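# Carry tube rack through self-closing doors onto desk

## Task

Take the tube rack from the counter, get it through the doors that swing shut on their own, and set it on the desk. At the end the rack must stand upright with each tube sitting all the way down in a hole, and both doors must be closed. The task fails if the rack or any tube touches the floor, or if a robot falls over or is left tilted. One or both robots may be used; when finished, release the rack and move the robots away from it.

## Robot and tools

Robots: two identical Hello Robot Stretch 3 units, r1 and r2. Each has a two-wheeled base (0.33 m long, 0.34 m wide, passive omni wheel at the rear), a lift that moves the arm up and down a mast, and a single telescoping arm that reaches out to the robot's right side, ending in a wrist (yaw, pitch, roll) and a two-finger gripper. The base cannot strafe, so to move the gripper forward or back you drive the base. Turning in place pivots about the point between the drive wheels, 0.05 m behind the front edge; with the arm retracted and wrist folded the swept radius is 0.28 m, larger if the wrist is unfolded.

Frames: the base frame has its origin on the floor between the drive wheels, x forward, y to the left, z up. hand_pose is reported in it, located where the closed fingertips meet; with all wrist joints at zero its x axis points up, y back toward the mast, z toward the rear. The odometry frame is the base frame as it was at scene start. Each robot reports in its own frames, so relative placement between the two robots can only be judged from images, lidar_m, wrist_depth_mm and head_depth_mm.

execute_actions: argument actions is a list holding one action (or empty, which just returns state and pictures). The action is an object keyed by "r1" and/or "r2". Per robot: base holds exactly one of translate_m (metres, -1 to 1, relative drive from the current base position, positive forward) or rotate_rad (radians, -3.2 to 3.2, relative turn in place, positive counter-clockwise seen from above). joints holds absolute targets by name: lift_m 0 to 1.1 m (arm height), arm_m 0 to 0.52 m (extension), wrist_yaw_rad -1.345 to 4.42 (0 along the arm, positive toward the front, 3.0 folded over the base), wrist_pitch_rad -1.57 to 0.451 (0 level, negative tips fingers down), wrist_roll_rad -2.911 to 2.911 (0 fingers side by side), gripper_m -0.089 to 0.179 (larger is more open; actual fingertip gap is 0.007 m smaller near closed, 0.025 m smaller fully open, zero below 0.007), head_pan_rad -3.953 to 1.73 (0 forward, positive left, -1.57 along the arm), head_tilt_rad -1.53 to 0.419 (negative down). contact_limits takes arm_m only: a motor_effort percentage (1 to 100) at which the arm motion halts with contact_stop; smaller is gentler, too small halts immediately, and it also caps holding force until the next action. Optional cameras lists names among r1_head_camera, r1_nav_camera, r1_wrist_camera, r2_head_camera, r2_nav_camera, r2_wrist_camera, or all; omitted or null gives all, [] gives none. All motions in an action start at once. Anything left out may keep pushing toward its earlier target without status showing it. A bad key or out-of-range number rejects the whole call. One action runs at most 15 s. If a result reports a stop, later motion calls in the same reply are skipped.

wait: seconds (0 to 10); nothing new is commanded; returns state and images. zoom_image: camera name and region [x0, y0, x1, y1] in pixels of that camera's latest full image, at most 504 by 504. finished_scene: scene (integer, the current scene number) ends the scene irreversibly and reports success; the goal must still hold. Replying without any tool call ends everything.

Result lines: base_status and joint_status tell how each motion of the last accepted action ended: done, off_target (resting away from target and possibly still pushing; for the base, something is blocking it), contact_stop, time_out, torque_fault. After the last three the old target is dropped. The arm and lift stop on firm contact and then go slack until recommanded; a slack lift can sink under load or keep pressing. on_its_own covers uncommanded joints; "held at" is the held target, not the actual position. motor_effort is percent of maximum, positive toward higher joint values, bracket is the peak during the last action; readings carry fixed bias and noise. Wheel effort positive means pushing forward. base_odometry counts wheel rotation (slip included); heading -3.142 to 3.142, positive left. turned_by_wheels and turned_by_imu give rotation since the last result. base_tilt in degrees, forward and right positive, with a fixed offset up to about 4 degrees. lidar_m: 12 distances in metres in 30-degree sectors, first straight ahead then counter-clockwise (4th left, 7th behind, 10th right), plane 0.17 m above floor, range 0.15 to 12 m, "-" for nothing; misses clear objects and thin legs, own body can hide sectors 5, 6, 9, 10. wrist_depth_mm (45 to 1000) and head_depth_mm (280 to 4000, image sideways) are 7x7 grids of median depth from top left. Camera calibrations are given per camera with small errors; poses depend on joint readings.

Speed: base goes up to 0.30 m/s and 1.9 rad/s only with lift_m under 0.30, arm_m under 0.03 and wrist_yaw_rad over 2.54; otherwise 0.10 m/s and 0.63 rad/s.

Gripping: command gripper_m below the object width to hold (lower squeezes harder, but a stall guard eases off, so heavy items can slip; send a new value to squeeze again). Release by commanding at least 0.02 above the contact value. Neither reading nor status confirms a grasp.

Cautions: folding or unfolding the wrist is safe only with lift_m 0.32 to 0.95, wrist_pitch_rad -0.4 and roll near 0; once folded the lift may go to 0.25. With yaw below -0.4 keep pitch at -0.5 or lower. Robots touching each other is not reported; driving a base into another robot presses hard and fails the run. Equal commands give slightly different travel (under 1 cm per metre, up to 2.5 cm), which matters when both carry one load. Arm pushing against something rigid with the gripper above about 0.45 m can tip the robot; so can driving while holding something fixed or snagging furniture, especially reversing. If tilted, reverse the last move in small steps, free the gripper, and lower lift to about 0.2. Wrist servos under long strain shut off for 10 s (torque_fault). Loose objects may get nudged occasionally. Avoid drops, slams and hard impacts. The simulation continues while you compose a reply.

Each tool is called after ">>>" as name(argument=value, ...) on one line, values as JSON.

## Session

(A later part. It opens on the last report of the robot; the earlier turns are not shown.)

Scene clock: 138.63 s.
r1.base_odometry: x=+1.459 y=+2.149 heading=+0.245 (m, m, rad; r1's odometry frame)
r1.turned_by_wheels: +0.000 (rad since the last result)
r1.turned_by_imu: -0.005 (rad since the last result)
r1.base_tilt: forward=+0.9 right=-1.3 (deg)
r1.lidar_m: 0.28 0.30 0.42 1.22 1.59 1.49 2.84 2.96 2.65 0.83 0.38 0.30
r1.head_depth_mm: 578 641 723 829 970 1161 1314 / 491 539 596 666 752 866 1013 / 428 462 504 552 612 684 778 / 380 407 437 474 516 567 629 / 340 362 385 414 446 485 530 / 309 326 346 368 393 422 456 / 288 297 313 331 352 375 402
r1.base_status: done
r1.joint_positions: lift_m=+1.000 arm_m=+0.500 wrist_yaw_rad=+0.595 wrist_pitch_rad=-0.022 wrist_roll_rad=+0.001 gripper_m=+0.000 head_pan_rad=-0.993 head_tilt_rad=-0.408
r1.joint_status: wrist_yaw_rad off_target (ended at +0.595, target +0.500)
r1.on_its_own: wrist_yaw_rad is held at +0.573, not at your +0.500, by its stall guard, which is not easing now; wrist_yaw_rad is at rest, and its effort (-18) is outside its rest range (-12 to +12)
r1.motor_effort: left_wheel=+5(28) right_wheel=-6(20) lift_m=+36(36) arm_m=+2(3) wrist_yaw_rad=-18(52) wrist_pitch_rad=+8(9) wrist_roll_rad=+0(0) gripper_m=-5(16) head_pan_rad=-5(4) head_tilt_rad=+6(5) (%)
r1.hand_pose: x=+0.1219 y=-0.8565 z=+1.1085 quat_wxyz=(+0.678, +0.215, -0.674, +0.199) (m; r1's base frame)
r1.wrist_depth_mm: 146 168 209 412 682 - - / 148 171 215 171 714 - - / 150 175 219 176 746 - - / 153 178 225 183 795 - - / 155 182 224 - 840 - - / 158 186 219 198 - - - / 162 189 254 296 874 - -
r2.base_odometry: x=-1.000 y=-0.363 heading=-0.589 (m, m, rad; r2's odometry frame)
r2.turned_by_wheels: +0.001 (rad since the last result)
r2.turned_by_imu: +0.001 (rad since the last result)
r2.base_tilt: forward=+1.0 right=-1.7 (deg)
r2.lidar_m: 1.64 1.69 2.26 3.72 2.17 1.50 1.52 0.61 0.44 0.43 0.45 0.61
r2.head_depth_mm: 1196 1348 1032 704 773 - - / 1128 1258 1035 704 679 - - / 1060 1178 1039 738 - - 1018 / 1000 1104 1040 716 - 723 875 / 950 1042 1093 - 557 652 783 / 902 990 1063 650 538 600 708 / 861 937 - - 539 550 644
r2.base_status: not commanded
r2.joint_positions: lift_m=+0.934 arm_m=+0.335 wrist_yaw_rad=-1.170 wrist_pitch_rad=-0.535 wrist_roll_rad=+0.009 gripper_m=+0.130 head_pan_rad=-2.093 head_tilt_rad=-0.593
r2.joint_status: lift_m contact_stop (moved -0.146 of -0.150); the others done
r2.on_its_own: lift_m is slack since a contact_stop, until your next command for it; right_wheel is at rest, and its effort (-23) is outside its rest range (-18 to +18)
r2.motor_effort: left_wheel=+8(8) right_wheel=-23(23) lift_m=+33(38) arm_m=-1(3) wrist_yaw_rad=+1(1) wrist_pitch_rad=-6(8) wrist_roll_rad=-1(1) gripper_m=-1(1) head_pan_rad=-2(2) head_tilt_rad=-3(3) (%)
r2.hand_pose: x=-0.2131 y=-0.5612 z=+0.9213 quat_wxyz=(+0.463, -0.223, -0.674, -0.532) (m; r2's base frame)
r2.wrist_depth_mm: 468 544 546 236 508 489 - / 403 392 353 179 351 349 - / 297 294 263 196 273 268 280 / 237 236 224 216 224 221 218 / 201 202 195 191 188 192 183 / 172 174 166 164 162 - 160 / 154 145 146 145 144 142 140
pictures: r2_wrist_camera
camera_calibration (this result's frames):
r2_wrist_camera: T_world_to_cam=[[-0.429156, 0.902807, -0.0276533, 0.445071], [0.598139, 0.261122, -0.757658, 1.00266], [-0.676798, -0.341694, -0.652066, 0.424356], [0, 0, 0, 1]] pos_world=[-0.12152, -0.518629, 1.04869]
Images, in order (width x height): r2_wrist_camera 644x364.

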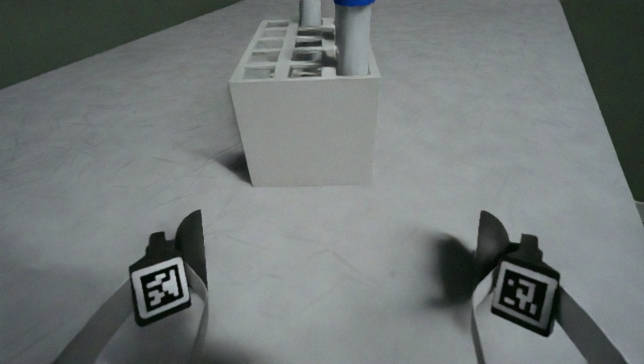

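>>> execute_actions(actions=[{"r1":{"base":{"translate_m":-0.15},"joints":{"wrist_yaw_rad":0.8}},"r2":{"joints":{"arm_m":0.355,"lift_m":0.965}}}], cameras=[])

>>> execute_actions(actions=[{"r1":{"base":{"translate_m":-0.15},"joints":{"wrist_yaw_rad":0.95}},"r2":{"base":{"translate_m":-0.085},"joints":{"arm_m":0.398}}}], cameras=["r2_wrist_camera","r1_nav_camera"])

Scene clock: 144.13 s.
r1.base_odometry: x=+1.314 y=+2.112 heading=+0.245 (m, m, rad; r1's odometry frame)
r1.turned_by_wheels: +0.000 (rad since the last result)
r1.turned_by_imu: -0.002 (rad since the last result)
r1.base_tilt: forward=+0.7 right=-1.5 (deg)
r1.lidar_m: 0.43 0.46 0.64 1.51 1.39 1.39 2.69 2.81 2.65 1.61 0.62 0.46
r1.head_depth_mm: 1145 1283 1466 1695 1925 1660 1385 / 898 941 1132 1267 1443 1567 1371 / 778 845 924 999 1116 1253 1319 / 673 718 774 832 910 997 1104 / 593 628 667 713 767 829 901 / 527 555 588 622 661 707 756 / 477 499 525 553 583 621 659
r1.base_status: done
r1.joint_positions: lift_m=+1.000 arm_m=+0.500 wrist_yaw_rad=+0.797 wrist_pitch_rad=-0.022 wrist_roll_rad=+0.001 gripper_m=+0.000 head_pan_rad=-0.993 head_tilt_rad=-0.408
r1.joint_status: all done
r1.motor_effort: left_wheel=+1(4) right_wheel=+0(9) lift_m=+36(36) arm_m=+2(2) wrist_yaw_rad=+3(18) wrist_pitch_rad=+9(9) wrist_roll_rad=+0(0) gripper_m=-3(6) head_pan_rad=-4(5) head_tilt_rad=+5(5) (%)
r1.hand_pose: x=+0.1614 y=-0.8235 z=+1.1085 quat_wxyz=(+0.655, +0.282, -0.649, +0.267) (m; r1's base frame)
r1.wrist_depth_mm: 288 330 398 495 683 - - / 296 339 408 514 709 - - / 300 345 417 537 744 - - / 306 352 410 556 781 - - / 310 364 404 - 831 - - / 316 370 421 597 912 - - / 321 380 485 639 881 - -
r2.base_odometry: x=-1.000 y=-0.363 heading=-0.590 (m, m, rad; r2's odometry frame)
r2.turned_by_wheels: -0.001 (rad since the last result)
r2.turned_by_imu: -0.001 (rad since the last result)
r2.base_tilt: forward=+1.1 right=-1.6 (deg)
r2.lidar_m: 1.64 1.69 2.26 3.71 1.53 1.39 1.52 0.61 0.44 0.43 0.45 0.60
r2.head_depth_mm: 1195 1348 1027 704 - - - / 1120 1265 1033 737 - - 1164 / 1060 1176 1034 - - 776 993 / 1001 1105 1111 - 620 714 873 / 949 1043 1121 649 556 652 782 / 902 984 - 664 537 600 707 / 861 924 - 651 539 549 645
r2.base_status: not commanded
r2.joint_positions: lift_m=+0.965 arm_m=+0.355 wrist_yaw_rad=-1.171 wrist_pitch_rad=-0.562 wrist_roll_rad=+0.009 gripper_m=+0.130 head_pan_rad=-2.093 head_tilt_rad=-0.593
r2.joint_status: all done
r2.motor_effort: left_wheel=+2(8) right_wheel=-3(23) lift_m=+43(42) arm_m=+2(5) wrist_yaw_rad=+1(1) wrist_pitch_rad=+3(5) wrist_roll_rad=-1(1) gripper_m=+1(2) head_pan_rad=-2(2) head_tilt_rad=-3(3) (%)
r2.hand_pose: x=-0.2093 y=-0.5790 z=+0.9464 quat_wxyz=(+0.455, -0.214, -0.676, -0.538) (m; r2's base frame)
r2.wrist_depth_mm: 450 550 587 277 498 526 - / 444 430 411 241 375 387 - / 341 332 323 192 287 305 315 / 273 268 265 214 248 253 250 / 230 227 224 221 218 222 212 / 198 201 194 191 190 - 187 / 179 171 171 170 168 164 165
pictures: none
No camera images: the call's "cameras" was empty. Leave "cameras" out to get every camera's image.

Scene clock: 146.60 s.
r1.base_odometry: x=+1.168 y=+2.076 heading=+0.245 (m, m, rad; r1's odometry frame)
r1.turned_by_wheels: +0.000 (rad since the last result)
r1.turned_by_imu: -0.001 (rad since the last result)
r1.base_tilt: forward=+0.8 right=-1.5 (deg)
r1.lidar_m: 0.58 0.61 0.85 1.52 1.23 2.63 2.54 2.65 2.65 2.17 0.82 0.61
r1.head_depth_mm: 1563 1739 1990 2351 2063 1659 1357 / 1259 1386 1551 1731 1882 1660 1377 / 1063 1153 1252 1370 1529 1588 1385 / 890 958 1023 1135 1235 1354 1369 / 808 854 910 980 1053 1127 1224 / 720 758 802 849 900 967 1034 / 648 680 713 751 798 847 895
r1.base_status: done
r1.joint_positions: lift_m=+1.000 arm_m=+0.500 wrist_yaw_rad=+0.947 wrist_pitch_rad=-0.022 wrist_roll_rad=+0.001 gripper_m=+0.000 head_pan_rad=-0.993 head_tilt_rad=-0.408
r1.joint_status: all done
r1.motor_effort: left_wheel=+1(3) right_wheel=+1(4) lift_m=+36(36) arm_m=+2(2) wrist_yaw_rad=+2(1) wrist_pitch_rad=+9(8) wrist_roll_rad=+0(0) gripper_m=-3(3) head_pan_rad=-4(5) head_tilt_rad=+5(6) (%)
r1.hand_pose: x=+0.1860 y=-0.7942 z=+1.1085 quat_wxyz=(+0.633, +0.330, -0.626, +0.315) (m; r1's base frame)
r1.wrist_depth_mm: 386 437 506 606 741 989 - / 396 450 504 630 788 - - / 407 460 526 646 799 - - / 415 474 543 674 871 - - / 427 486 538 - 907 - - / 434 503 556 725 - - - / 446 502 625 767 948 - -
r2.base_odometry: x=-1.070 y=-0.316 heading=-0.590 (m, m, rad; r2's odometry frame)
r2.turned_by_wheels: +0.000 (rad since the last result)
r2.turned_by_imu: +0.000 (rad since the last result)
r2.base_tilt: forward=+1.0 right=-1.6 (deg)
r2.lidar_m: 1.72 1.77 2.37 3.71 1.23 1.50 1.43 0.61 0.44 0.43 0.44 0.60
r2.head_depth_mm: 1198 1348 1024 704 - - - / 1126 1259 1029 737 - - 1169 / 1060 1180 1034 - - 778 992 / 1000 1109 1111 - 622 715 875 / 952 1046 1124 664 556 652 781 / 906 984 - 677 537 600 709 / 861 926 - 678 538 554 645
r2.base_status: done
r2.joint_positions: lift_m=+0.965 arm_m=+0.398 wrist_yaw_rad=-1.171 wrist_pitch_rad=-0.563 wrist_roll_rad=+0.009 gripper_m=+0.130 head_pan_rad=-2.093 head_tilt_rad=-0.593
r2.joint_status: all done
r2.motor_effort: left_wheel=+2(2) right_wheel=-2(7) lift_m=+43(43) arm_m=+1(2) wrist_yaw_rad=+1(1) wrist_pitch_rad=+4(4) wrist_roll_rad=-1(1) gripper_m=+0(0) head_pan_rad=-3(2) head_tilt_rad=-3(3) (%)
r2.hand_pose: x=-0.2093 y=-0.6219 z=+0.9463 quat_wxyz=(+0.455, -0.214, -0.676, -0.538) (m; r2's base frame)
r2.wrist_depth_mm: 418 521 608 525 547 519 586 / 424 424 415 384 133 389 374 / 336 333 323 190 136 293 300 / 273 271 261 193 103 243 248 / 228 226 211 174 116 221 211 / 197 203 183 122 121 - 186 / 178 171 167 151 159 163 164
pictures: r1_nav_camera (sideways: a quarter turn counterclockwise sets it upright), r2_wrist_camera
camera_calibration (this result's frames):
r1_nav_camera: T_world_to_cam=[[0.187638, -0.388833, 0.901998, -1.13027], [-0.864022, -0.502113, -0.0367131, 0.100386], [0.467181, -0.772458, -0.430176, 0.512932], [0, 0, 0, 1]] pos_world=[0.059184, 0.00713828, 1.24383]
r2_wrist_camera: T_world_to_cam=[[-0.427209, 0.903693, -0.0288278, 0.504343], [0.617659, 0.268409, -0.739225, 1.02632], [-0.660295, -0.33361, -0.672841, 0.45061], [0, 0, 0, 1]] pos_world=[-0.12092, -0.580917, 1.07641]
Images, in order (width x height): r1_nav_camera 672x504, r2_wrist_camera 644x364.

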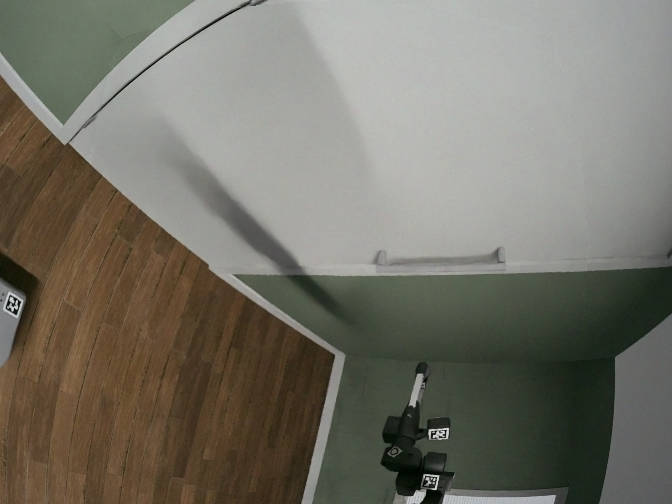

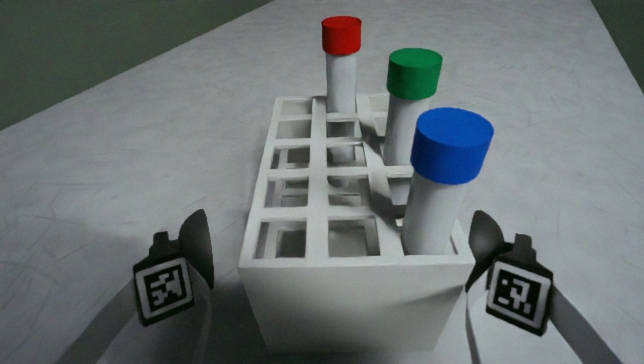

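>>> execute_actions(actions=[{"r1":{"base":{"translate_m":0.44},"joints":{"wrist_yaw_rad":0.35,"gripper_m":0.085,"arm_m":0.3}},"r2":{"base":{"translate_m":-0.035},"joints":{"arm_m":0.408}}}], cameras=["r2_wrist_camera","r1_wrist_camera"])

>>> execute_actions(actions=[{"r1":{"joints":{"arm_m":0.52}},"r2":{"joints":{"gripper_m":0.04}}}], cameras=["r2_wrist_camera","r1_wrist_camera"])

Scene clock: 157.67 s.
r1.base_odometry: x=+1.595 y=+2.183 heading=+0.245 (m, m, rad; r1's odometry frame)
r1.turned_by_wheels: +0.000 (rad since the last result)
r1.turned_by_imu: +0.001 (rad since the last result)
r1.base_tilt: forward=+0.8 right=-1.5 (deg)
r1.lidar_m: 0.15 0.16 0.22 0.64 1.58 1.51 2.96 3.11 2.66 0.55 0.21 0.16
r1.head_depth_mm: 343 385 440 513 614 761 997 / 293 309 340 381 434 503 598 / - - 293 307 335 376 427 / - - - - 291 303 331 / - - - - - - 288 / - - - - - - - / - - - - - - -
r1.base_status: done
r1.joint_positions: lift_m=+1.000 arm_m=+0.300 wrist_yaw_rad=+0.352 wrist_pitch_rad=-0.022 wrist_roll_rad=+0.001 gripper_m=+0.085 head_pan_rad=-0.993 head_tilt_rad=-0.408
r1.joint_status: all done
r1.motor_effort: left_wheel=+0(4) right_wheel=+0(3) lift_m=+36(36) arm_m=-7(7) wrist_yaw_rad=-2(4) wrist_pitch_rad=+8(8) wrist_roll_rad=+0(0) gripper_m=+0(81) head_pan_rad=-4(4) head_tilt_rad=+6(6) (%)
r1.hand_pose: x=+0.0668 y=-0.6853 z=+1.1085 quat_wxyz=(+0.697, +0.132, -0.695, +0.116) (m; r1's base frame)
r1.wrist_depth_mm: 122 148 209 331 - - - / 123 149 212 338 - - - / 124 151 217 348 - - - / 125 153 221 359 - - - / 127 154 242 372 - - - / 128 144 260 380 - - - / 129 166 234 396 - - -
r2.base_odometry: x=-1.099 y=-0.297 heading=-0.590 (m, m, rad; r2's odometry frame)
r2.turned_by_wheels: +0.000 (rad since the last result)
r2.turned_by_imu: +0.000 (rad since the last result)
r2.base_tilt: forward=+1.0 right=-1.6 (deg)
r2.lidar_m: 1.76 1.81 2.42 3.70 2.05 1.46 1.40 0.61 0.45 0.43 0.45 0.61
r2.head_depth_mm: 1195 1356 1028 704 - - - / 1128 1261 1030 738 - - 1167 / 1061 1179 1037 - - 777 994 / 1002 1112 1113 - 619 715 874 / 951 1051 1121 658 555 653 782 / 907 982 - 677 537 600 708 / 862 924 - 678 539 555 646
r2.base_status: done
r2.joint_positions: lift_m=+0.965 arm_m=+0.408 wrist_yaw_rad=-1.171 wrist_pitch_rad=-0.563 wrist_roll_rad=+0.009 gripper_m=+0.130 head_pan_rad=-2.093 head_tilt_rad=-0.593
r2.joint_status: all done
r2.motor_effort: left_wheel=+2(3) right_wheel=-2(7) lift_m=+43(43) arm_m=+2(3) wrist_yaw_rad=+1(1) wrist_pitch_rad=+4(5) wrist_roll_rad=-1(1) gripper_m=+0(1) head_pan_rad=-3(2) head_tilt_rad=-3(3) (%)
r2.hand_pose: x=-0.2092 y=-0.6319 z=+0.9462 quat_wxyz=(+0.455, -0.214, -0.677, -0.539) (m; r2's base frame)
r2.wrist_depth_mm: 410 515 601 556 548 519 552 / 416 427 416 388 356 384 377 / 337 328 312 184 125 307 300 / 274 267 256 156 79 243 247 / 228 227 180 126 95 220 213 / 197 202 113 115 105 - 186 / 178 170 126 120 120 162 164
pictures: r1_wrist_camera, r2_wrist_camera
camera_calibration (this result's frames):
r1_wrist_camera: T_world_to_cam=[[-0.949157, -0.313085, -0.0328402, -0.117812], [-0.048392, 0.24819, -0.967502, 1.27016], [0.311061, -0.916722, -0.250722, -0.208066], [0, 0, 0, 1]] pos_world=[0.0143647, -0.542866, 1.17285]
r2_wrist_camera: T_world_to_cam=[[-0.427191, 0.903701, -0.0288566, 0.513414], [0.618129, 0.268608, -0.73876, 1.02861], [-0.659867, -0.333429, -0.673351, 0.447947], [0, 0, 0, 1]] pos_world=[-0.120902, -0.590907, 1.07634]
Images, in order (width x height): r1_wrist_camera 644x364, r2_wrist_camera 644x364.

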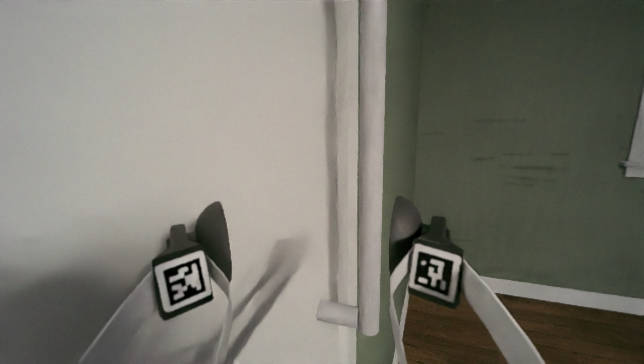

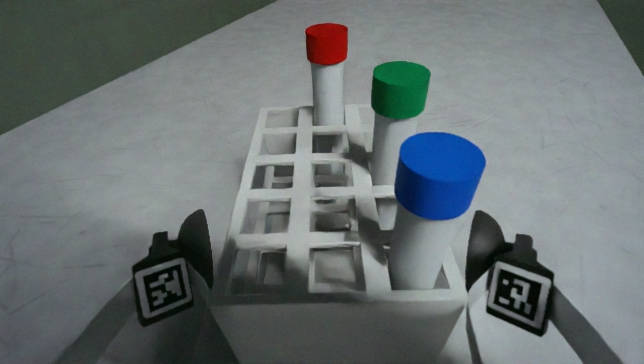

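Scene clock: 160.50 s.
r1.base_odometry: x=+1.595 y=+2.183 heading=+0.245 (m, m, rad; r1's odometry frame)
r1.turned_by_wheels: +0.000 (rad since the last result)
r1.turned_by_imu: -0.001 (rad since the last result)
r1.base_tilt: forward=+0.8 right=-1.3 (deg)
r1.lidar_m: 0.15 0.16 0.22 0.64 1.58 1.50 2.97 3.10 2.66 0.55 0.21 0.16
r1.head_depth_mm: 343 385 440 512 613 760 998 / 293 308 339 381 435 505 597 / - - 292 307 335 376 426 / - - - - 291 304 331 / - - - - - - 288 / - - - - - - - / - - - - - - -
r1.base_status: not commanded
r1.joint_positions: lift_m=+1.000 arm_m=+0.519 wrist_yaw_rad=+0.352 wrist_pitch_rad=-0.022 wrist_roll_rad=+0.001 gripper_m=+0.085 head_pan_rad=-0.993 head_tilt_rad=-0.408
r1.joint_status: all done
r1.motor_effort: left_wheel=+0(0) right_wheel=+0(0) lift_m=+36(37) arm_m=+4(4) wrist_yaw_rad=-1(2) wrist_pitch_rad=+8(8) wrist_roll_rad=+0(0) gripper_m=+0(1) head_pan_rad=-5(4) head_tilt_rad=+5(5) (%)
r1.hand_pose: x=+0.0666 y=-0.9037 z=+1.1085 quat_wxyz=(+0.697, +0.132, -0.695, +0.116) (m; r1's base frame)
r1.wrist_depth_mm: 118 143 172 347 - - - / 119 144 184 359 - - - / 120 146 187 372 - - - / 122 148 189 383 - - - / 122 149 217 393 979 - - / 124 139 235 406 - - - / 125 161 210 418 - - -
r2.base_odometry: x=-1.099 y=-0.297 heading=-0.590 (m, m, rad; r2's odometry frame)
r2.turned_by_wheels: +0.000 (rad since the last result)
r2.turned_by_imu: +0.000 (rad since the last result)
r2.base_tilt: forward=+1.0 right=-1.6 (deg)
r2.lidar_m: 1.76 1.81 2.42 3.71 2.05 1.46 1.40 0.61 0.45 0.43 0.44 0.61
r2.head_depth_mm: 1208 1356 1030 703 - - - / 1129 1260 1033 738 - - 1166 / 1060 1180 1034 - - 777 994 / 1003 1109 1112 - 621 715 877 / 953 1048 1123 661 555 653 783 / 905 986 - 679 537 599 706 / 864 927 - 679 538 555 645
r2.base_status: not commanded
r2.joint_positions: lift_m=+0.965 arm_m=+0.408 wrist_yaw_rad=-1.171 wrist_pitch_rad=-0.540 wrist_roll_rad=+0.006 gripper_m=+0.044 head_pan_rad=-2.093 head_tilt_rad=-0.593
r2.joint_status: gripper_m off_target (ended at +0.044, target +0.040)
r2.motor_effort: left_wheel=+2(2) right_wheel=-2(2) lift_m=+40(43) arm_m=+3(2) wrist_yaw_rad=+1(2) wrist_pitch_rad=-4(4) wrist_roll_rad=+1(1) gripper_m=-20(96) head_pan_rad=-2(3) head_tilt_rad=-3(3) (%)
r2.hand_pose: x=-0.2126 y=-0.6333 z=+0.9512 quat_wxyz=(+0.462, -0.221, -0.673, -0.533) (m; r2's base frame)
r2.wrist_depth_mm: 408 511 636 631 593 583 689 / 420 486 449 412 385 416 412 / 359 349 314 192 145 310 317 / 284 279 259 192 117 265 259 / 239 236 217 168 123 223 223 / 204 203 114 119 131 199 192 / 178 178 172 144 164 167 170
pictures: r1_wrist_camera, r2_wrist_camera
camera_calibration (this result's frames):
r1_wrist_camera: T_world_to_cam=[[-0.949301, -0.31265, -0.0328403, -0.185891], [-0.0482782, 0.248212, -0.967502, 1.32437], [0.31064, -0.916865, -0.250722, -0.408344], [0, 0, 0, 1]] pos_world=[0.0143199, -0.761241, 1.17285]
r2_wrist_camera: T_world_to_cam=[[-0.428816, 0.903024, -0.0257697, 0.509661], [0.600908, 0.263819, -0.754526, 1.04307], [-0.674556, -0.339038, -0.655764, 0.425193], [0, 0, 0, 1]] pos_world=[-0.121421, -0.591261, 1.07898]
Images, in order (width x height): r1_wrist_camera 644x364, r2_wrist_camera 644x364.

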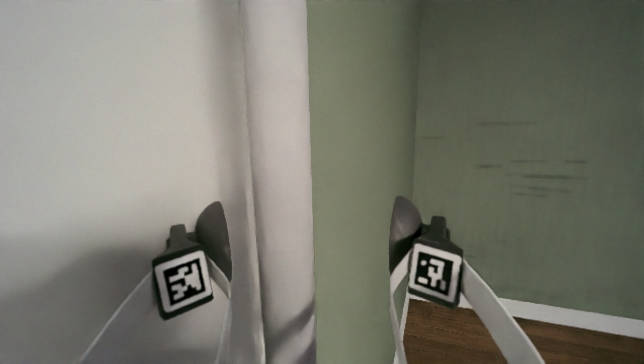

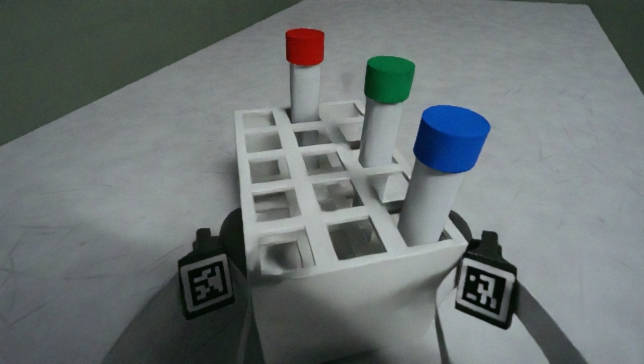

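>>> execute_actions(actions=[{"r1":{"joints":{"gripper_m":-0.03}},"r2":{"joints":{"gripper_m":0.14}}}], cameras=["r1_wrist_camera"])

>>> execute_actions(actions=[{"r1":{"base":{"translate_m":-0.1},"joints":{"wrist_yaw_rad":0.5}},"r2":{"base":{"translate_m":-0.045},"joints":{"arm_m":0.43}}}], cameras=["r2_wrist_camera","r1_wrist_camera"])

Scene clock: 166.23 s.
r1.base_odometry: x=+1.595 y=+2.183 heading=+0.245 (m, m, rad; r1's odometry frame)
r1.turned_by_wheels: +0.000 (rad since the last result)
r1.turned_by_imu: -0.001 (rad since the last result)
r1.base_tilt: forward=+0.9 right=-1.4 (deg)
r1.lidar_m: 0.15 0.16 0.22 0.64 1.58 1.50 2.97 3.10 2.66 0.53 0.21 0.16
r1.head_depth_mm: 327 367 419 486 577 711 921 / 290 303 327 367 417 483 572 / - - 289 303 326 365 414 / - - - - 288 301 324 / - - - - - - - / - - - - - - - / - - - - - - -
r1.base_status: not commanded
r1.joint_positions: lift_m=+1.000 arm_m=+0.519 wrist_yaw_rad=+0.350 wrist_pitch_rad=-0.022 wrist_roll_rad=+0.001 gripper_m=-0.029 head_pan_rad=-0.993 head_tilt_rad=-0.408
r1.joint_status: all done
r1.motor_effort: left_wheel=+1(6) right_wheel=-1(7) lift_m=+36(36) arm_m=+1(4) wrist_yaw_rad=+0(14) wrist_pitch_rad=+8(8) wrist_roll_rad=+0(0) gripper_m=-23(96) head_pan_rad=-5(5) head_tilt_rad=+5(6) (%)
r1.hand_pose: x=+0.0663 y=-0.9040 z=+1.1085 quat_wxyz=(+0.698, +0.131, -0.695, +0.115) (m; r1's base frame)
r1.wrist_depth_mm: 106 129 173 114 - - - / 108 130 186 119 - - - / 109 132 188 123 - - - / 110 133 191 129 - - - / 111 135 182 133 - - - / 112 137 175 138 - - - / 113 133 209 150 - - -
r2.base_odometry: x=-1.099 y=-0.297 heading=-0.590 (m, m, rad; r2's odometry frame)
r2.turned_by_wheels: +0.000 (rad since the last result)
r2.turned_by_imu: +0.000 (rad since the last result)
r2.base_tilt: forward=+0.9 right=-1.6 (deg)
r2.lidar_m: 1.76 1.81 2.43 3.71 2.04 1.46 1.40 0.61 0.44 0.43 0.44 0.61
r2.head_depth_mm: 1203 1353 1026 703 - - - / 1126 1260 1031 735 - - 1168 / 1065 1178 1036 - - 777 995 / 1005 1112 1110 - 621 714 875 / 953 1049 1122 663 556 652 782 / 904 983 - 678 537 599 708 / 866 925 - 680 537 554 645
r2.base_status: not commanded
r2.joint_positions: lift_m=+0.965 arm_m=+0.408 wrist_yaw_rad=-1.171 wrist_pitch_rad=-0.562 wrist_roll_rad=+0.006 gripper_m=+0.140 head_pan_rad=-2.093 head_tilt_rad=-0.593
r2.joint_status: all done
r2.motor_effort: left_wheel=+1(1) right_wheel=-2(2) lift_m=+40(39) arm_m=+2(3) wrist_yaw_rad=+0(1) wrist_pitch_rad=+4(4) wrist_roll_rad=+1(1) gripper_m=+0(81) head_pan_rad=-2(3) head_tilt_rad=-3(3) (%)
r2.hand_pose: x=-0.2094 y=-0.6319 z=+0.9465 quat_wxyz=(+0.456, -0.214, -0.676, -0.539) (m; r2's base frame)
r2.wrist_depth_mm: 410 515 603 540 557 537 565 / 422 424 419 186 375 388 386 / 333 328 216 181 96 308 301 / 273 267 248 156 111 252 249 / 228 232 211 169 121 222 212 / 197 - 184 120 138 - 186 / 178 171 167 149 164 163 165
pictures: r1_wrist_camera
camera_calibration (this result's frames):
r1_wrist_camera: T_world_to_cam=[[-0.949807, -0.311106, -0.0328499, -0.184923], [-0.0477763, 0.248028, -0.967574, 1.32439], [0.309166, -0.91744, -0.250442, -0.409241], [0, 0, 0, 1]] pos_world=[0.0141569, -0.76147, 1.17288]
Images, in order (width x height): r1_wrist_camera 644x364.

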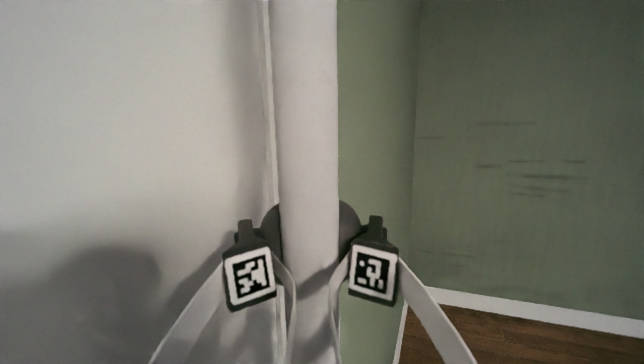

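Scene clock: 168.30 s.
r1.base_odometry: x=+1.498 y=+2.159 heading=+0.246 (m, m, rad; r1's odometry frame)
r1.turned_by_wheels: +0.000 (rad since the last result)
r1.turned_by_imu: -0.007 (rad since the last result)
r1.base_tilt: forward=+0.8 right=-1.4 (deg)
r1.lidar_m: 0.24 0.26 0.36 1.02 1.53 1.40 2.89 3.00 2.67 0.70 0.33 0.26
r1.head_depth_mm: 480 533 600 688 805 963 1199 / 409 447 494 552 623 715 839 / 358 387 421 462 512 572 650 / 317 340 366 397 432 477 529 / 290 303 324 347 375 407 445 / - 285 293 309 331 355 383 / - - - 287 297 316 338
r1.base_status: done
r1.joint_positions: lift_m=+1.000 arm_m=+0.519 wrist_yaw_rad=+0.500 wrist_pitch_rad=-0.021 wrist_roll_rad=+0.001 gripper_m=-0.020 head_pan_rad=-0.993 head_tilt_rad=-0.408
r1.joint_status: all done
r1.on_its_own: gripper_m is held at -0.021, not at your -0.030, by its stall guard, which is not easing now
r1.motor_effort: left_wheel=+3(12) right_wheel=-3(10) lift_m=+37(36) arm_m=-1(2) wrist_yaw_rad=-1(40) wrist_pitch_rad=+8(8) wrist_roll_rad=+0(0) gripper_m=-21(26) head_pan_rad=-5(4) head_tilt_rad=+6(5) (%)
r1.hand_pose: x=+0.1012 y=-0.8884 z=+1.1089 quat_wxyz=(+0.687, +0.182, -0.683, +0.168) (m; r1's base frame)
r1.wrist_depth_mm: 118 137 174 119 859 - - / 120 140 180 125 903 - - / 122 142 185 129 952 - - / 124 145 187 136 - - - / 126 147 179 138 - - - / 129 151 180 144 - - - / 130 148 203 153 - - -
r2.base_odometry: x=-1.137 y=-0.272 heading=-0.590 (m, m, rad; r2's odometry frame)
r2.turned_by_wheels: +0.000 (rad since the last result)
r2.turned_by_imu: +0.000 (rad since the last result)
r2.base_tilt: forward=+0.9 right=-1.6 (deg)
r2.lidar_m: 1.80 1.86 2.49 3.70 1.95 1.41 1.35 0.61 0.44 0.43 0.44 0.61
r2.head_depth_mm: 1204 1359 1028 702 - - - / 1131 1261 1031 736 - - 1166 / 1065 1182 1033 - - 779 989 / 1006 1108 1111 - 619 715 875 / 953 1051 1132 661 556 652 783 / 906 985 - 679 538 599 707 / 867 921 - 678 538 554 646
r2.base_status: done
r2.joint_positions: lift_m=+0.965 arm_m=+0.430 wrist_yaw_rad=-1.171 wrist_pitch_rad=-0.563 wrist_roll_rad=+0.006 gripper_m=+0.140 head_pan_rad=-2.093 head_tilt_rad=-0.593
r2.joint_status: all done
r2.motor_effort: left_wheel=+2(2) right_wheel=-2(8) lift_m=+40(40) arm_m=+2(3) wrist_yaw_rad=+1(0) wrist_pitch_rad=+4(4) wrist_roll_rad=+1(1) gripper_m=+0(0) head_pan_rad=-4(3) head_tilt_rad=-2(3) (%)
r2.hand_pose: x=-0.2092 y=-0.6538 z=+0.9463 quat_wxyz=(+0.455, -0.213, -0.676, -0.539) (m; r2's base frame)
r2.wrist_depth_mm: 388 495 596 561 545 534 518 / 401 440 376 407 397 388 379 / 331 330 180 168 301 305 299 / 274 267 157 150 77 244 248 / 226 233 131 131 80 213 212 / 198 - 151 112 98 - 186 / 178 171 126 128 98 162 164
pictures: r1_wrist_camera, r2_wrist_camera
camera_calibration (this result's frames):
r1_wrist_camera: T_world_to_cam=[[-0.892535, -0.449776, -0.032899, -0.275786], [-0.0836666, 0.236828, -0.967942, 1.31665], [0.443148, -0.86117, -0.249009, -0.370823], [0, 0, 0, 1]] pos_world=[0.0283404, -0.755204, 1.17303]
r2_wrist_camera: T_world_to_cam=[[-0.427903, 0.903427, -0.0267906, 0.530902], [0.617204, 0.270424, -0.738871, 1.03574], [-0.660271, -0.332701, -0.673314, 0.441049], [0, 0, 0, 1]] pos_world=[-0.120877, -0.612984, 1.07647]
Images, in order (width x height): r1_wrist_camera 644x364, r2_wrist_camera 644x364.

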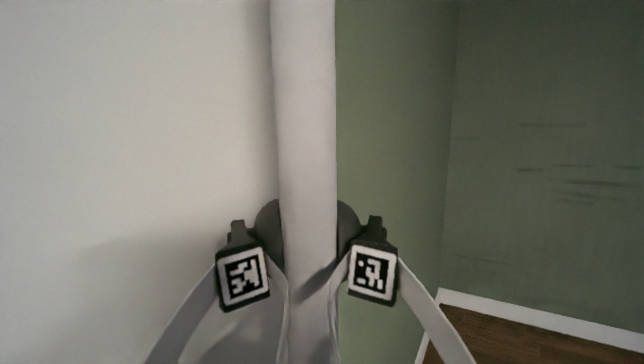

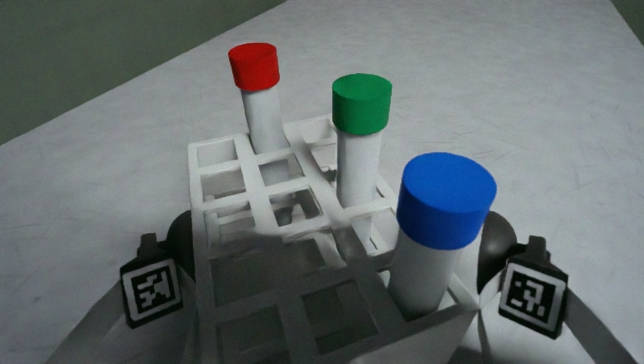

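>>> execute_actions(actions=[{"r1":{"base":{"translate_m":-0.1},"joints":{"wrist_yaw_rad":0.65}},"r2":{"joints":{"gripper_m":0.05}}}], cameras=["r2_wrist_camera"])

>>> execute_actions(actions=[{"r1":{"base":{"translate_m":-0.1},"joints":{"wrist_yaw_rad":0.78}},"r2":{"joints":{"lift_m":1.0}}}], cameras=["r2_wrist_camera","r1_wrist_camera"])

Scene clock: 173.47 s.
r1.base_odometry: x=+1.401 y=+2.134 heading=+0.246 (m, m, rad; r1's odometry frame)
r1.turned_by_wheels: +0.000 (rad since the last result)
r1.turned_by_imu: -0.001 (rad since the last result)
r1.base_tilt: forward=+0.9 right=-1.4 (deg)
r1.lidar_m: 0.34 0.36 0.50 1.44 1.33 2.24 2.78 2.90 2.66 0.84 0.43 0.36
r1.head_depth_mm: 599 661 743 843 973 1155 1319 / 527 574 633 704 796 907 1054 / 470 506 550 605 671 750 846 / 422 452 487 529 577 633 708 / 385 409 437 470 509 552 608 / 353 373 397 424 455 490 532 / 326 344 363 385 411 440 472
r1.base_status: done
r1.joint_positions: lift_m=+1.000 arm_m=+0.519 wrist_yaw_rad=+0.669 wrist_pitch_rad=-0.020 wrist_roll_rad=+0.001 gripper_m=-0.020 head_pan_rad=-0.993 head_tilt_rad=-0.408
r1.joint_status: all done
r1.on_its_own: gripper_m is held at -0.021, not at your -0.030, by its stall guard, which is not easing now; wrist_yaw_rad is at rest, and its effort (-16) is outside its rest range (-12 to +12)
r1.motor_effort: left_wheel=+6(8) right_wheel=-7(9) lift_m=+36(37) arm_m=-1(2) wrist_yaw_rad=-16(46) wrist_pitch_rad=+8(8) wrist_roll_rad=+0(0) gripper_m=-21(25) head_pan_rad=-4(5) head_tilt_rad=+6(6) (%)
r1.hand_pose: x=+0.1373 y=-0.8646 z=+1.1092 quat_wxyz=(+0.670, +0.239, -0.666, +0.225) (m; r1's base frame)
r1.wrist_depth_mm: 140 158 183 140 694 - - / 143 161 193 144 713 - - / 146 165 199 149 767 - - / 148 169 204 154 799 - - / 152 173 199 156 906 - - / 155 178 212 164 - - - / 158 176 227 425 900 - -
r2.base_odometry: x=-1.137 y=-0.272 heading=-0.590 (m, m, rad; r2's odometry frame)
r2.turned_by_wheels: +0.000 (rad since the last result)
r2.turned_by_imu: +0.000 (rad since the last result)
r2.base_tilt: forward=+0.9 right=-1.6 (deg)
r2.lidar_m: 1.80 1.86 2.48 3.72 1.34 1.33 1.35 0.61 0.44 0.43 0.45 0.61
r2.head_depth_mm: 1203 1354 1029 703 - - - / 1125 1256 1032 737 - - 1167 / 1059 1182 1032 - - 777 991 / 1003 1112 1105 - 620 715 878 / 951 1048 1135 663 557 652 783 / 905 984 - 680 537 599 708 / 864 926 - 679 540 555 645
r2.base_status: not commanded
r2.joint_positions: lift_m=+0.965 arm_m=+0.430 wrist_yaw_rad=-1.171 wrist_pitch_rad=-0.563 wrist_roll_rad=+0.006 gripper_m=+0.055 head_pan_rad=-2.093 head_tilt_rad=-0.593
r2.joint_status: gripper_m off_target (ended at +0.055, target +0.050)
r2.motor_effort: left_wheel=+1(2) right_wheel=-2(2) lift_m=+40(40) arm_m=+2(2) wrist_yaw_rad=+1(2) wrist_pitch_rad=+4(4) wrist_roll_rad=+1(1) gripper_m=-28(100) head_pan_rad=-2(3) head_tilt_rad=-3(3) (%)
r2.hand_pose: x=-0.2092 y=-0.6538 z=+0.9463 quat_wxyz=(+0.455, -0.213, -0.676, -0.539) (m; r2's base frame)
r2.wrist_depth_mm: 393 497 595 565 538 536 518 / 402 450 392 383 393 389 379 / 332 331 297 165 297 305 301 / 271 269 159 147 79 243 249 / 227 232 134 132 86 214 212 / 197 201 115 113 101 - 186 / 178 168 131 97 104 164 164
pictures: r2_wrist_camera
camera_calibration (this result's frames):
r2_wrist_camera: T_world_to_cam=[[-0.427908, 0.903425, -0.0267852, 0.530903], [0.617201, 0.270431, -0.738871, 1.03575], [-0.660271, -0.3327, -0.673314, 0.441047], [0, 0, 0, 1]] pos_world=[-0.120877, -0.612994, 1.07647]
Images, in order (width x height): r2_wrist_camera 644x364.

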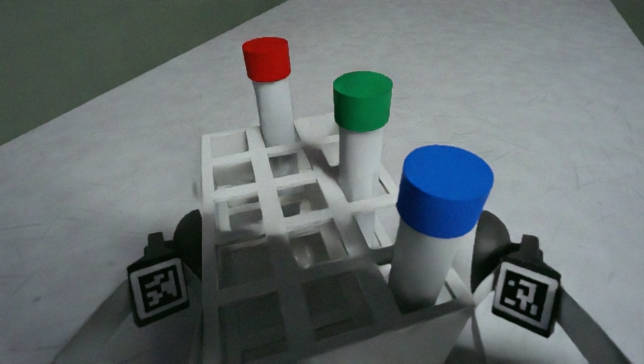

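Scene clock: 176.70 s.
r1.base_odometry: x=+1.304 y=+2.110 heading=+0.246 (m, m, rad; r1's odometry frame)
r1.turned_by_wheels: +0.000 (rad since the last result)
r1.turned_by_imu: -0.001 (rad since the last result)
r1.base_tilt: forward=+0.8 right=-1.3 (deg)
r1.lidar_m: 0.44 0.47 0.65 1.51 1.26 2.24 2.69 2.80 2.66 1.67 0.63 0.47
r1.head_depth_mm: 1176 1345 1524 1787 1938 1660 1375 / 914 1049 1170 1316 1494 1583 1374 / 805 869 950 1023 1154 1296 1356 / 691 742 794 860 935 1027 1135 / 608 648 687 732 782 852 924 / 543 570 602 639 681 727 781 / 489 511 537 566 597 632 677
r1.base_status: done
r1.joint_positions: lift_m=+1.000 arm_m=+0.519 wrist_yaw_rad=+0.783 wrist_pitch_rad=-0.018 wrist_roll_rad=+0.001 gripper_m=-0.021 head_pan_rad=-0.993 head_tilt_rad=-0.408
r1.joint_status: all done
r1.on_its_own: gripper_m is held at -0.021, not at your -0.030, by its stall guard, which is not easing now
r1.motor_effort: left_wheel=+1(7) right_wheel=+0(12) lift_m=+36(36) arm_m=-1(1) wrist_yaw_rad=-2(31) wrist_pitch_rad=+7(8) wrist_roll_rad=+0(0) gripper_m=-9(21) head_pan_rad=-4(5) head_tilt_rad=+5(5) (%)
r1.hand_pose: x=+0.1589 y=-0.8454 z=+1.1095 quat_wxyz=(+0.656, +0.276, -0.651, +0.263) (m; r1's base frame)
r1.wrist_depth_mm: 299 331 405 523 729 - - / 305 335 419 543 748 - - / 310 353 430 568 801 - - / 314 360 446 586 837 - - / 320 375 456 - 875 - - / 324 385 368 629 984 - - / 333 393 507 671 940 - -
r2.base_odometry: x=-1.137 y=-0.272 heading=-0.590 (m, m, rad; r2's odometry frame)
r2.turned_by_wheels: +0.000 (rad since the last result)
r2.turned_by_imu: +0.000 (rad since the last result)
r2.base_tilt: forward=+0.9 right=-1.6 (deg)
r2.lidar_m: 1.80 1.86 2.48 3.71 1.27 1.42 1.35 0.61 0.45 0.43 0.44 0.61
r2.head_depth_mm: 1204 1356 1024 - - - 1209 / 1125 1265 1101 - - 916 1143 / 1062 1186 1210 - 664 800 991 / 1008 1108 - - 597 716 876 / 954 1039 - 674 556 652 783 / 906 975 919 686 537 601 709 / 865 920 - 710 538 555 645
r2.base_status: not commanded
r2.joint_positions: lift_m=+1.000 arm_m=+0.430 wrist_yaw_rad=-1.169 wrist_pitch_rad=-0.569 wrist_roll_rad=+0.007 gripper_m=+0.054 head_pan_rad=-2.093 head_tilt_rad=-0.593
r2.joint_status: all done
r2.motor_effort: left_wheel=+2(4) right_wheel=-2(7) lift_m=+43(45) arm_m=+2(2) wrist_yaw_rad=-1(5) wrist_pitch_rad=+6(7) wrist_roll_rad=+0(1) gripper_m=-15(29) head_pan_rad=-1(3) head_tilt_rad=-3(3) (%)
r2.hand_pose: x=-0.2082 y=-0.6540 z=+0.9800 quat_wxyz=(+0.454, -0.210, -0.677, -0.540) (m; r2's base frame)
r2.wrist_depth_mm: 384 492 629 670 640 627 658 / 402 495 493 476 465 455 447 / 401 390 386 204 115 362 358 / 321 319 293 174 146 301 295 / 274 270 229 138 126 262 254 / 237 233 109 117 130 226 221 / 207 205 199 128 146 194 196
pictures: r1_wrist_camera, r2_wrist_camera
camera_calibration (this result's frames):
r1_wrist_camera: T_world_to_cam=[[-0.731905, -0.680609, -0.0329696, -0.425543], [-0.144824, 0.202653, -0.968482, 1.29327], [0.665839, -0.704062, -0.246891, -0.264131], [0, 0, 0, 1]] pos_world=[0.0517079, -0.737679, 1.17327]
r2_wrist_camera: T_world_to_cam=[[-0.429923, 0.902455, -0.0272332, 0.531823], [0.620548, 0.273446, -0.734947, 1.05888], [-0.65581, -0.33287, -0.677578, 0.46935], [0, 0, 0, 1]] pos_world=[-0.120639, -0.61326, 1.11072]
Images, in order (width x height): r1_wrist_camera 644x364, r2_wrist_camera 644x364.

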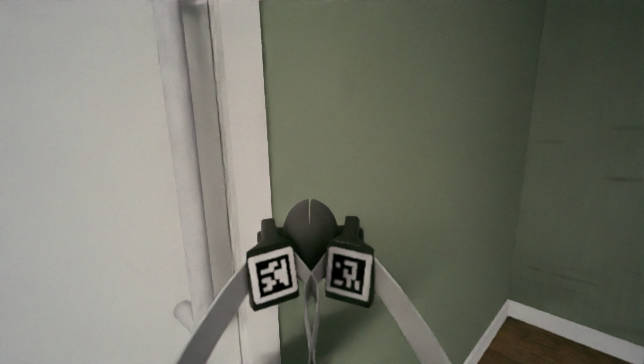

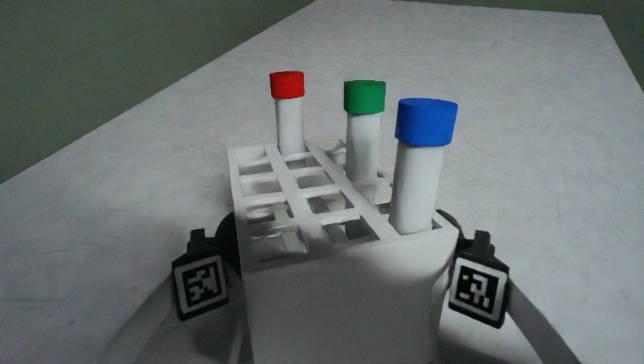

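>>> execute_actions(actions=[{"r1":{"base":{"translate_m":0.29},"joints":{"wrist_yaw_rad":0.35,"gripper_m":0.085,"arm_m":0.3}},"r2":{"joints":{"lift_m":0.968}}}], cameras=[])

>>> execute_actions(actions=[{"r1":{"joints":{"arm_m":0.52}},"r2":{"joints":{"gripper_m":0.15}}}], cameras=["r1_wrist_camera"])

>>> execute_actions(actions=[{"r1":{"joints":{"gripper_m":-0.04}},"r2":{"base":{"translate_m":0.1},"joints":{"arm_m":0.38}}}], cameras=["r1_wrist_camera","r2_wrist_camera"])

Scene clock: 196.13 s.
r1.base_odometry: x=+1.585 y=+2.181 heading=+0.246 (m, m, rad; r1's odometry frame)
r1.turned_by_wheels: +0.000 (rad since the last result)
r1.turned_by_imu: +0.000 (rad since the last result)
r1.base_tilt: forward=+0.7 right=-1.5 (deg)
r1.lidar_m: 0.16 0.17 0.23 0.66 1.58 1.46 2.98 3.08 2.65 0.59 0.23 0.17
r1.head_depth_mm: 373 420 480 562 669 833 1097 / 304 332 369 414 472 547 650 / - 290 303 328 363 407 461 / - - - 288 301 323 357 / - - - - - 288 299 / - - - - - - - / - - - - - - -
r1.base_status: done
r1.joint_positions: lift_m=+1.000 arm_m=+0.300 wrist_yaw_rad=+0.352 wrist_pitch_rad=-0.018 wrist_roll_rad=+0.001 gripper_m=+0.085 head_pan_rad=-0.993 head_tilt_rad=-0.408
r1.joint_status: all done
r1.motor_effort: left_wheel=+0(4) right_wheel=+0(4) lift_m=+36(36) arm_m=-6(7) wrist_yaw_rad=-2(3) wrist_pitch_rad=+7(7) wrist_roll_rad=+0(0) gripper_m=+1(80) head_pan_rad=-5(4) head_tilt_rad=+5(6) (%)
r1.hand_pose: x=+0.0668 y=-0.6854 z=+1.1095 quat_wxyz=(+0.697, +0.131, -0.695, +0.117) (m; r1's base frame)
r1.wrist_depth_mm: 133 162 231 333 - - - / 135 164 234 341 - - - / 135 166 239 348 - - - / 135 167 243 358 - - - / 136 168 266 376 - - - / 137 157 287 388 - - - / 136 182 257 427 - - -
r2.base_odometry: x=-1.137 y=-0.272 heading=-0.590 (m, m, rad; r2's odometry frame)
r2.turned_by_wheels: +0.000 (rad since the last result)
r2.turned_by_imu: +0.000 (rad since the last result)
r2.base_tilt: forward=+1.0 right=-1.7 (deg)
r2.lidar_m: 1.80 1.85 2.49 3.71 1.98 1.42 1.35 0.61 0.45 0.43 0.45 0.61
r2.head_depth_mm: 1202 1358 1025 718 - - - / 1129 1259 1031 756 - - 1167 / 1066 1184 1035 - - 792 993 / 1006 1113 1110 - 619 716 875 / 954 1046 1122 663 556 654 782 / 906 987 - 707 537 598 707 / 865 923 - 679 538 555 648
r2.base_status: not commanded
r2.joint_positions: lift_m=+0.968 arm_m=+0.430 wrist_yaw_rad=-1.169 wrist_pitch_rad=-0.539 wrist_roll_rad=+0.007 gripper_m=+0.054 head_pan_rad=-2.093 head_tilt_rad=-0.593
r2.joint_status: all done
r2.motor_effort: left_wheel=+2(2) right_wheel=-2(2) lift_m=+21(39) arm_m=+2(1) wrist_yaw_rad=+0(1) wrist_pitch_rad=-4(6) wrist_roll_rad=+1(1) gripper_m=-15(17) head_pan_rad=-3(3) head_tilt_rad=-2(3) (%)
r2.hand_pose: x=-0.2124 y=-0.6558 z=+0.9549 quat_wxyz=(+0.462, -0.220, -0.674, -0.533) (m; r2's base frame)
r2.wrist_depth_mm: 391 488 633 642 612 604 643 / 397 478 454 402 411 429 418 / 384 357 324 195 106 327 324 / 290 284 242 160 121 267 266 / 242 239 188 163 124 233 225 / 207 208 111 115 129 202 195 / 183 181 175 135 166 171 172
pictures: none
No camera images: the call's "cameras" was empty. Leave "cameras" out to get every camera's image.

Scene clock: 198.97 s.
r1.base_odometry: x=+1.585 y=+2.181 heading=+0.246 (m, m, rad; r1's odometry frame)
r1.turned_by_wheels: +0.000 (rad since the last result)
r1.turned_by_imu: -0.001 (rad since the last result)
r1.base_tilt: forward=+0.7 right=-1.4 (deg)
r1.lidar_m: 0.16 0.17 0.23 0.67 1.57 1.46 2.97 3.09 2.66 0.60 0.23 0.17
r1.head_depth_mm: 373 420 480 561 671 833 1101 / 304 332 369 414 472 547 649 / - 289 302 328 363 406 461 / - - - 288 300 323 357 / - - - - - 288 299 / - - - - - - - / - - - - - - -
r1.base_status: not commanded
r1.joint_positions: lift_m=+1.000 arm_m=+0.519 wrist_yaw_rad=+0.352 wrist_pitch_rad=-0.018 wrist_roll_rad=+0.001 gripper_m=+0.085 head_pan_rad=-0.993 head_tilt_rad=-0.408
r1.joint_status: all done
r1.motor_effort: left_wheel=+0(0) right_wheel=+0(1) lift_m=+36(35) arm_m=+4(5) wrist_yaw_rad=-2(2) wrist_pitch_rad=+7(7) wrist_roll_rad=+0(0) gripper_m=+0(1) head_pan_rad=-5(5) head_tilt_rad=+5(5) (%)
r1.hand_pose: x=+0.0667 y=-0.9038 z=+1.1095 quat_wxyz=(+0.697, +0.130, -0.695, +0.117) (m; r1's base frame)
r1.wrist_depth_mm: 131 159 124 393 - - - / 132 160 129 405 - - - / 133 162 134 414 - - - / 134 163 139 424 - - - / 135 165 143 440 - - - / 136 154 148 451 - - - / 133 177 205 466 - - -
r2.base_odometry: x=-1.137 y=-0.272 heading=-0.590 (m, m, rad; r2's odometry frame)
r2.turned_by_wheels: +0.000 (rad since the last result)
r2.turned_by_imu: +0.000 (rad since the last result)
r2.base_tilt: forward=+1.0 right=-1.7 (deg)
r2.lidar_m: 1.80 1.86 2.48 3.70 1.98 1.42 1.35 0.61 0.45 0.43 0.44 0.61
r2.head_depth_mm: 1205 1354 1025 716 - - - / 1126 1261 1030 754 - - 1161 / 1065 1183 1036 - - 790 996 / 1007 1111 1109 - 620 716 876 / 951 1049 1140 662 556 654 782 / 907 985 - 689 537 599 708 / 866 923 - 679 538 555 648
r2.base_status: not commanded
r2.joint_positions: lift_m=+0.968 arm_m=+0.430 wrist_yaw_rad=-1.169 wrist_pitch_rad=-0.562 wrist_roll_rad=+0.007 gripper_m=+0.150 head_pan_rad=-2.093 head_tilt_rad=-0.593
r2.joint_status: all done
r2.motor_effort: left_wheel=+2(2) right_wheel=-2(3) lift_m=+23(23) arm_m=+2(1) wrist_yaw_rad=+0(0) wrist_pitch_rad=+4(4) wrist_roll_rad=+1(0) gripper_m=+0(81) head_pan_rad=-2(2) head_tilt_rad=-3(3) (%)
r2.hand_pose: x=-0.2092 y=-0.6544 z=+0.9501 quat_wxyz=(+0.456, -0.213, -0.676, -0.538) (m; r2's base frame)
r2.wrist_depth_mm: 390 495 604 587 562 540 529 / 400 454 425 179 387 396 386 / 348 337 218 186 100 314 311 / 278 273 231 156 108 259 254 / 233 237 215 163 123 226 219 / 203 - 191 117 134 191 190 / 182 176 171 137 164 169 165
pictures: r1_wrist_camera
camera_calibration (this result's frames):
r1_wrist_camera: T_world_to_cam=[[-0.949252, -0.312783, -0.0329697, -0.185831], [-0.0469643, 0.244615, -0.968482, 1.32314], [0.31099, -0.917785, -0.246891, -0.413306], [0, 0, 0, 1]] pos_world=[0.0142739, -0.761111, 1.17327]
Images, in order (width x height): r1_wrist_camera 644x364.

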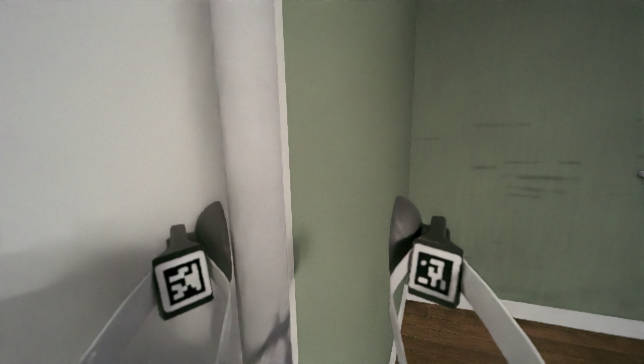

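Scene clock: 200.93 s.
r1.base_odometry: x=+1.585 y=+2.181 heading=+0.246 (m, m, rad; r1's odometry frame)
r1.turned_by_wheels: +0.000 (rad since the last result)
r1.turned_by_imu: +0.000 (rad since the last result)
r1.base_tilt: forward=+1.0 right=-1.6 (deg)
r1.lidar_m: 0.16 0.17 0.23 0.67 1.57 1.54 2.97 3.10 2.66 0.54 0.22 0.17
r1.head_depth_mm: 343 385 439 507 602 740 950 / 294 312 344 385 439 508 599 / - - 294 311 345 386 437 / - - - - 294 312 344 / - - - - - - 295 / - - - - - - - / - - - - - - -
r1.base_status: not commanded
r1.joint_positions: lift_m=+1.000 arm_m=+0.519 wrist_yaw_rad=+0.358 wrist_pitch_rad=-0.019 wrist_roll_rad=+0.001 gripper_m=-0.039 head_pan_rad=-0.993 head_tilt_rad=-0.408
r1.joint_status: all done
r1.motor_effort: left_wheel=+2(6) right_wheel=-2(7) lift_m=+36(36) arm_m=+4(5) wrist_yaw_rad=-7(21) wrist_pitch_rad=+7(8) wrist_roll_rad=+0(0) gripper_m=-26(100) head_pan_rad=-5(5) head_tilt_rad=+5(6) (%)
r1.hand_pose: x=+0.0681 y=-0.9033 z=+1.1093 quat_wxyz=(+0.697, +0.133, -0.695, +0.119) (m; r1's base frame)
r1.wrist_depth_mm: 108 130 172 115 - - - / 109 131 184 118 - - - / 110 134 189 124 - - - / 111 134 191 128 - - - / 112 136 183 132 - - - / 113 138 175 138 - - - / 115 134 214 148 - - -
r2.base_odometry: x=-1.054 y=-0.327 heading=-0.589 (m, m, rad; r2's odometry frame)
r2.turned_by_wheels: +0.000 (rad since the last result)
r2.turned_by_imu: +0.000 (rad since the last result)
r2.base_tilt: forward=+0.9 right=-1.6 (deg)
r2.lidar_m: 1.70 1.75 2.35 3.70 2.12 1.52 1.45 0.61 0.45 0.43 0.44 0.61
r2.head_depth_mm: 1197 1350 1028 716 - - - / 1125 1264 1028 755 - - 1166 / 1058 1177 1033 - - 789 991 / 1002 1107 1108 - 622 717 874 / 951 1041 1119 648 556 652 784 / 902 980 - 677 537 599 708 / 861 925 - 665 537 554 646
r2.base_status: done
r2.joint_positions: lift_m=+0.968 arm_m=+0.380 wrist_yaw_rad=-1.169 wrist_pitch_rad=-0.562 wrist_roll_rad=+0.007 gripper_m=+0.150 head_pan_rad=-2.093 head_tilt_rad=-0.593
r2.joint_status: all done
r2.motor_effort: left_wheel=+1(4) right_wheel=-2(4) lift_m=+22(23) arm_m=-2(2) wrist_yaw_rad=+0(1) wrist_pitch_rad=+4(4) wrist_roll_rad=+0(1) gripper_m=+0(0) head_pan_rad=-3(3) head_tilt_rad=-3(3) (%)
r2.hand_pose: x=-0.2091 y=-0.6048 z=+0.9500 quat_wxyz=(+0.456, -0.213, -0.676, -0.538) (m; r2's base frame)
r2.wrist_depth_mm: 428 534 598 255 520 544 965 / 437 431 404 239 402 396 411 / 340 335 319 205 304 311 308 / 279 273 270 230 254 255 256 / 236 239 228 225 222 226 218 / 202 - 197 195 193 193 189 / 181 175 174 173 171 169 164
pictures: r1_wrist_camera, r2_wrist_camera
camera_calibration (this result's frames):
r1_wrist_camera: T_world_to_cam=[[-0.947403, -0.318344, -0.0329418, -0.189532], [-0.0487059, 0.245145, -0.968262, 1.32322], [0.316316, -0.91573, -0.247756, -0.410896], [0, 0, 0, 1]] pos_world=[0.0148583, -0.760986, 1.17318]
r2_wrist_camera: T_world_to_cam=[[-0.430069, 0.902393, -0.0269601, 0.485897], [0.616198, 0.271585, -0.739284, 1.02607], [-0.659803, -0.334556, -0.672854, 0.458459], [0, 0, 0, 1]] pos_world=[-0.120801, -0.563755, 1.08013]
Images, in order (width x height): r1_wrist_camera 644x364, r2_wrist_camera 644x364.

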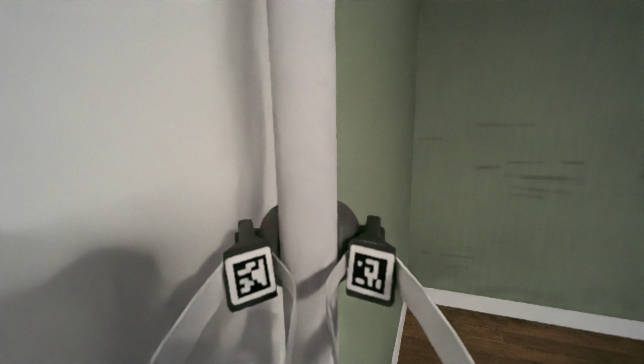

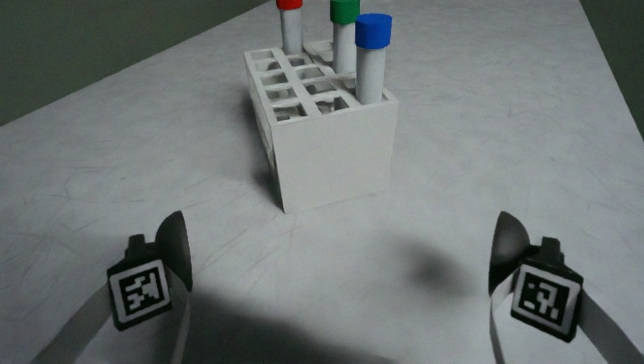

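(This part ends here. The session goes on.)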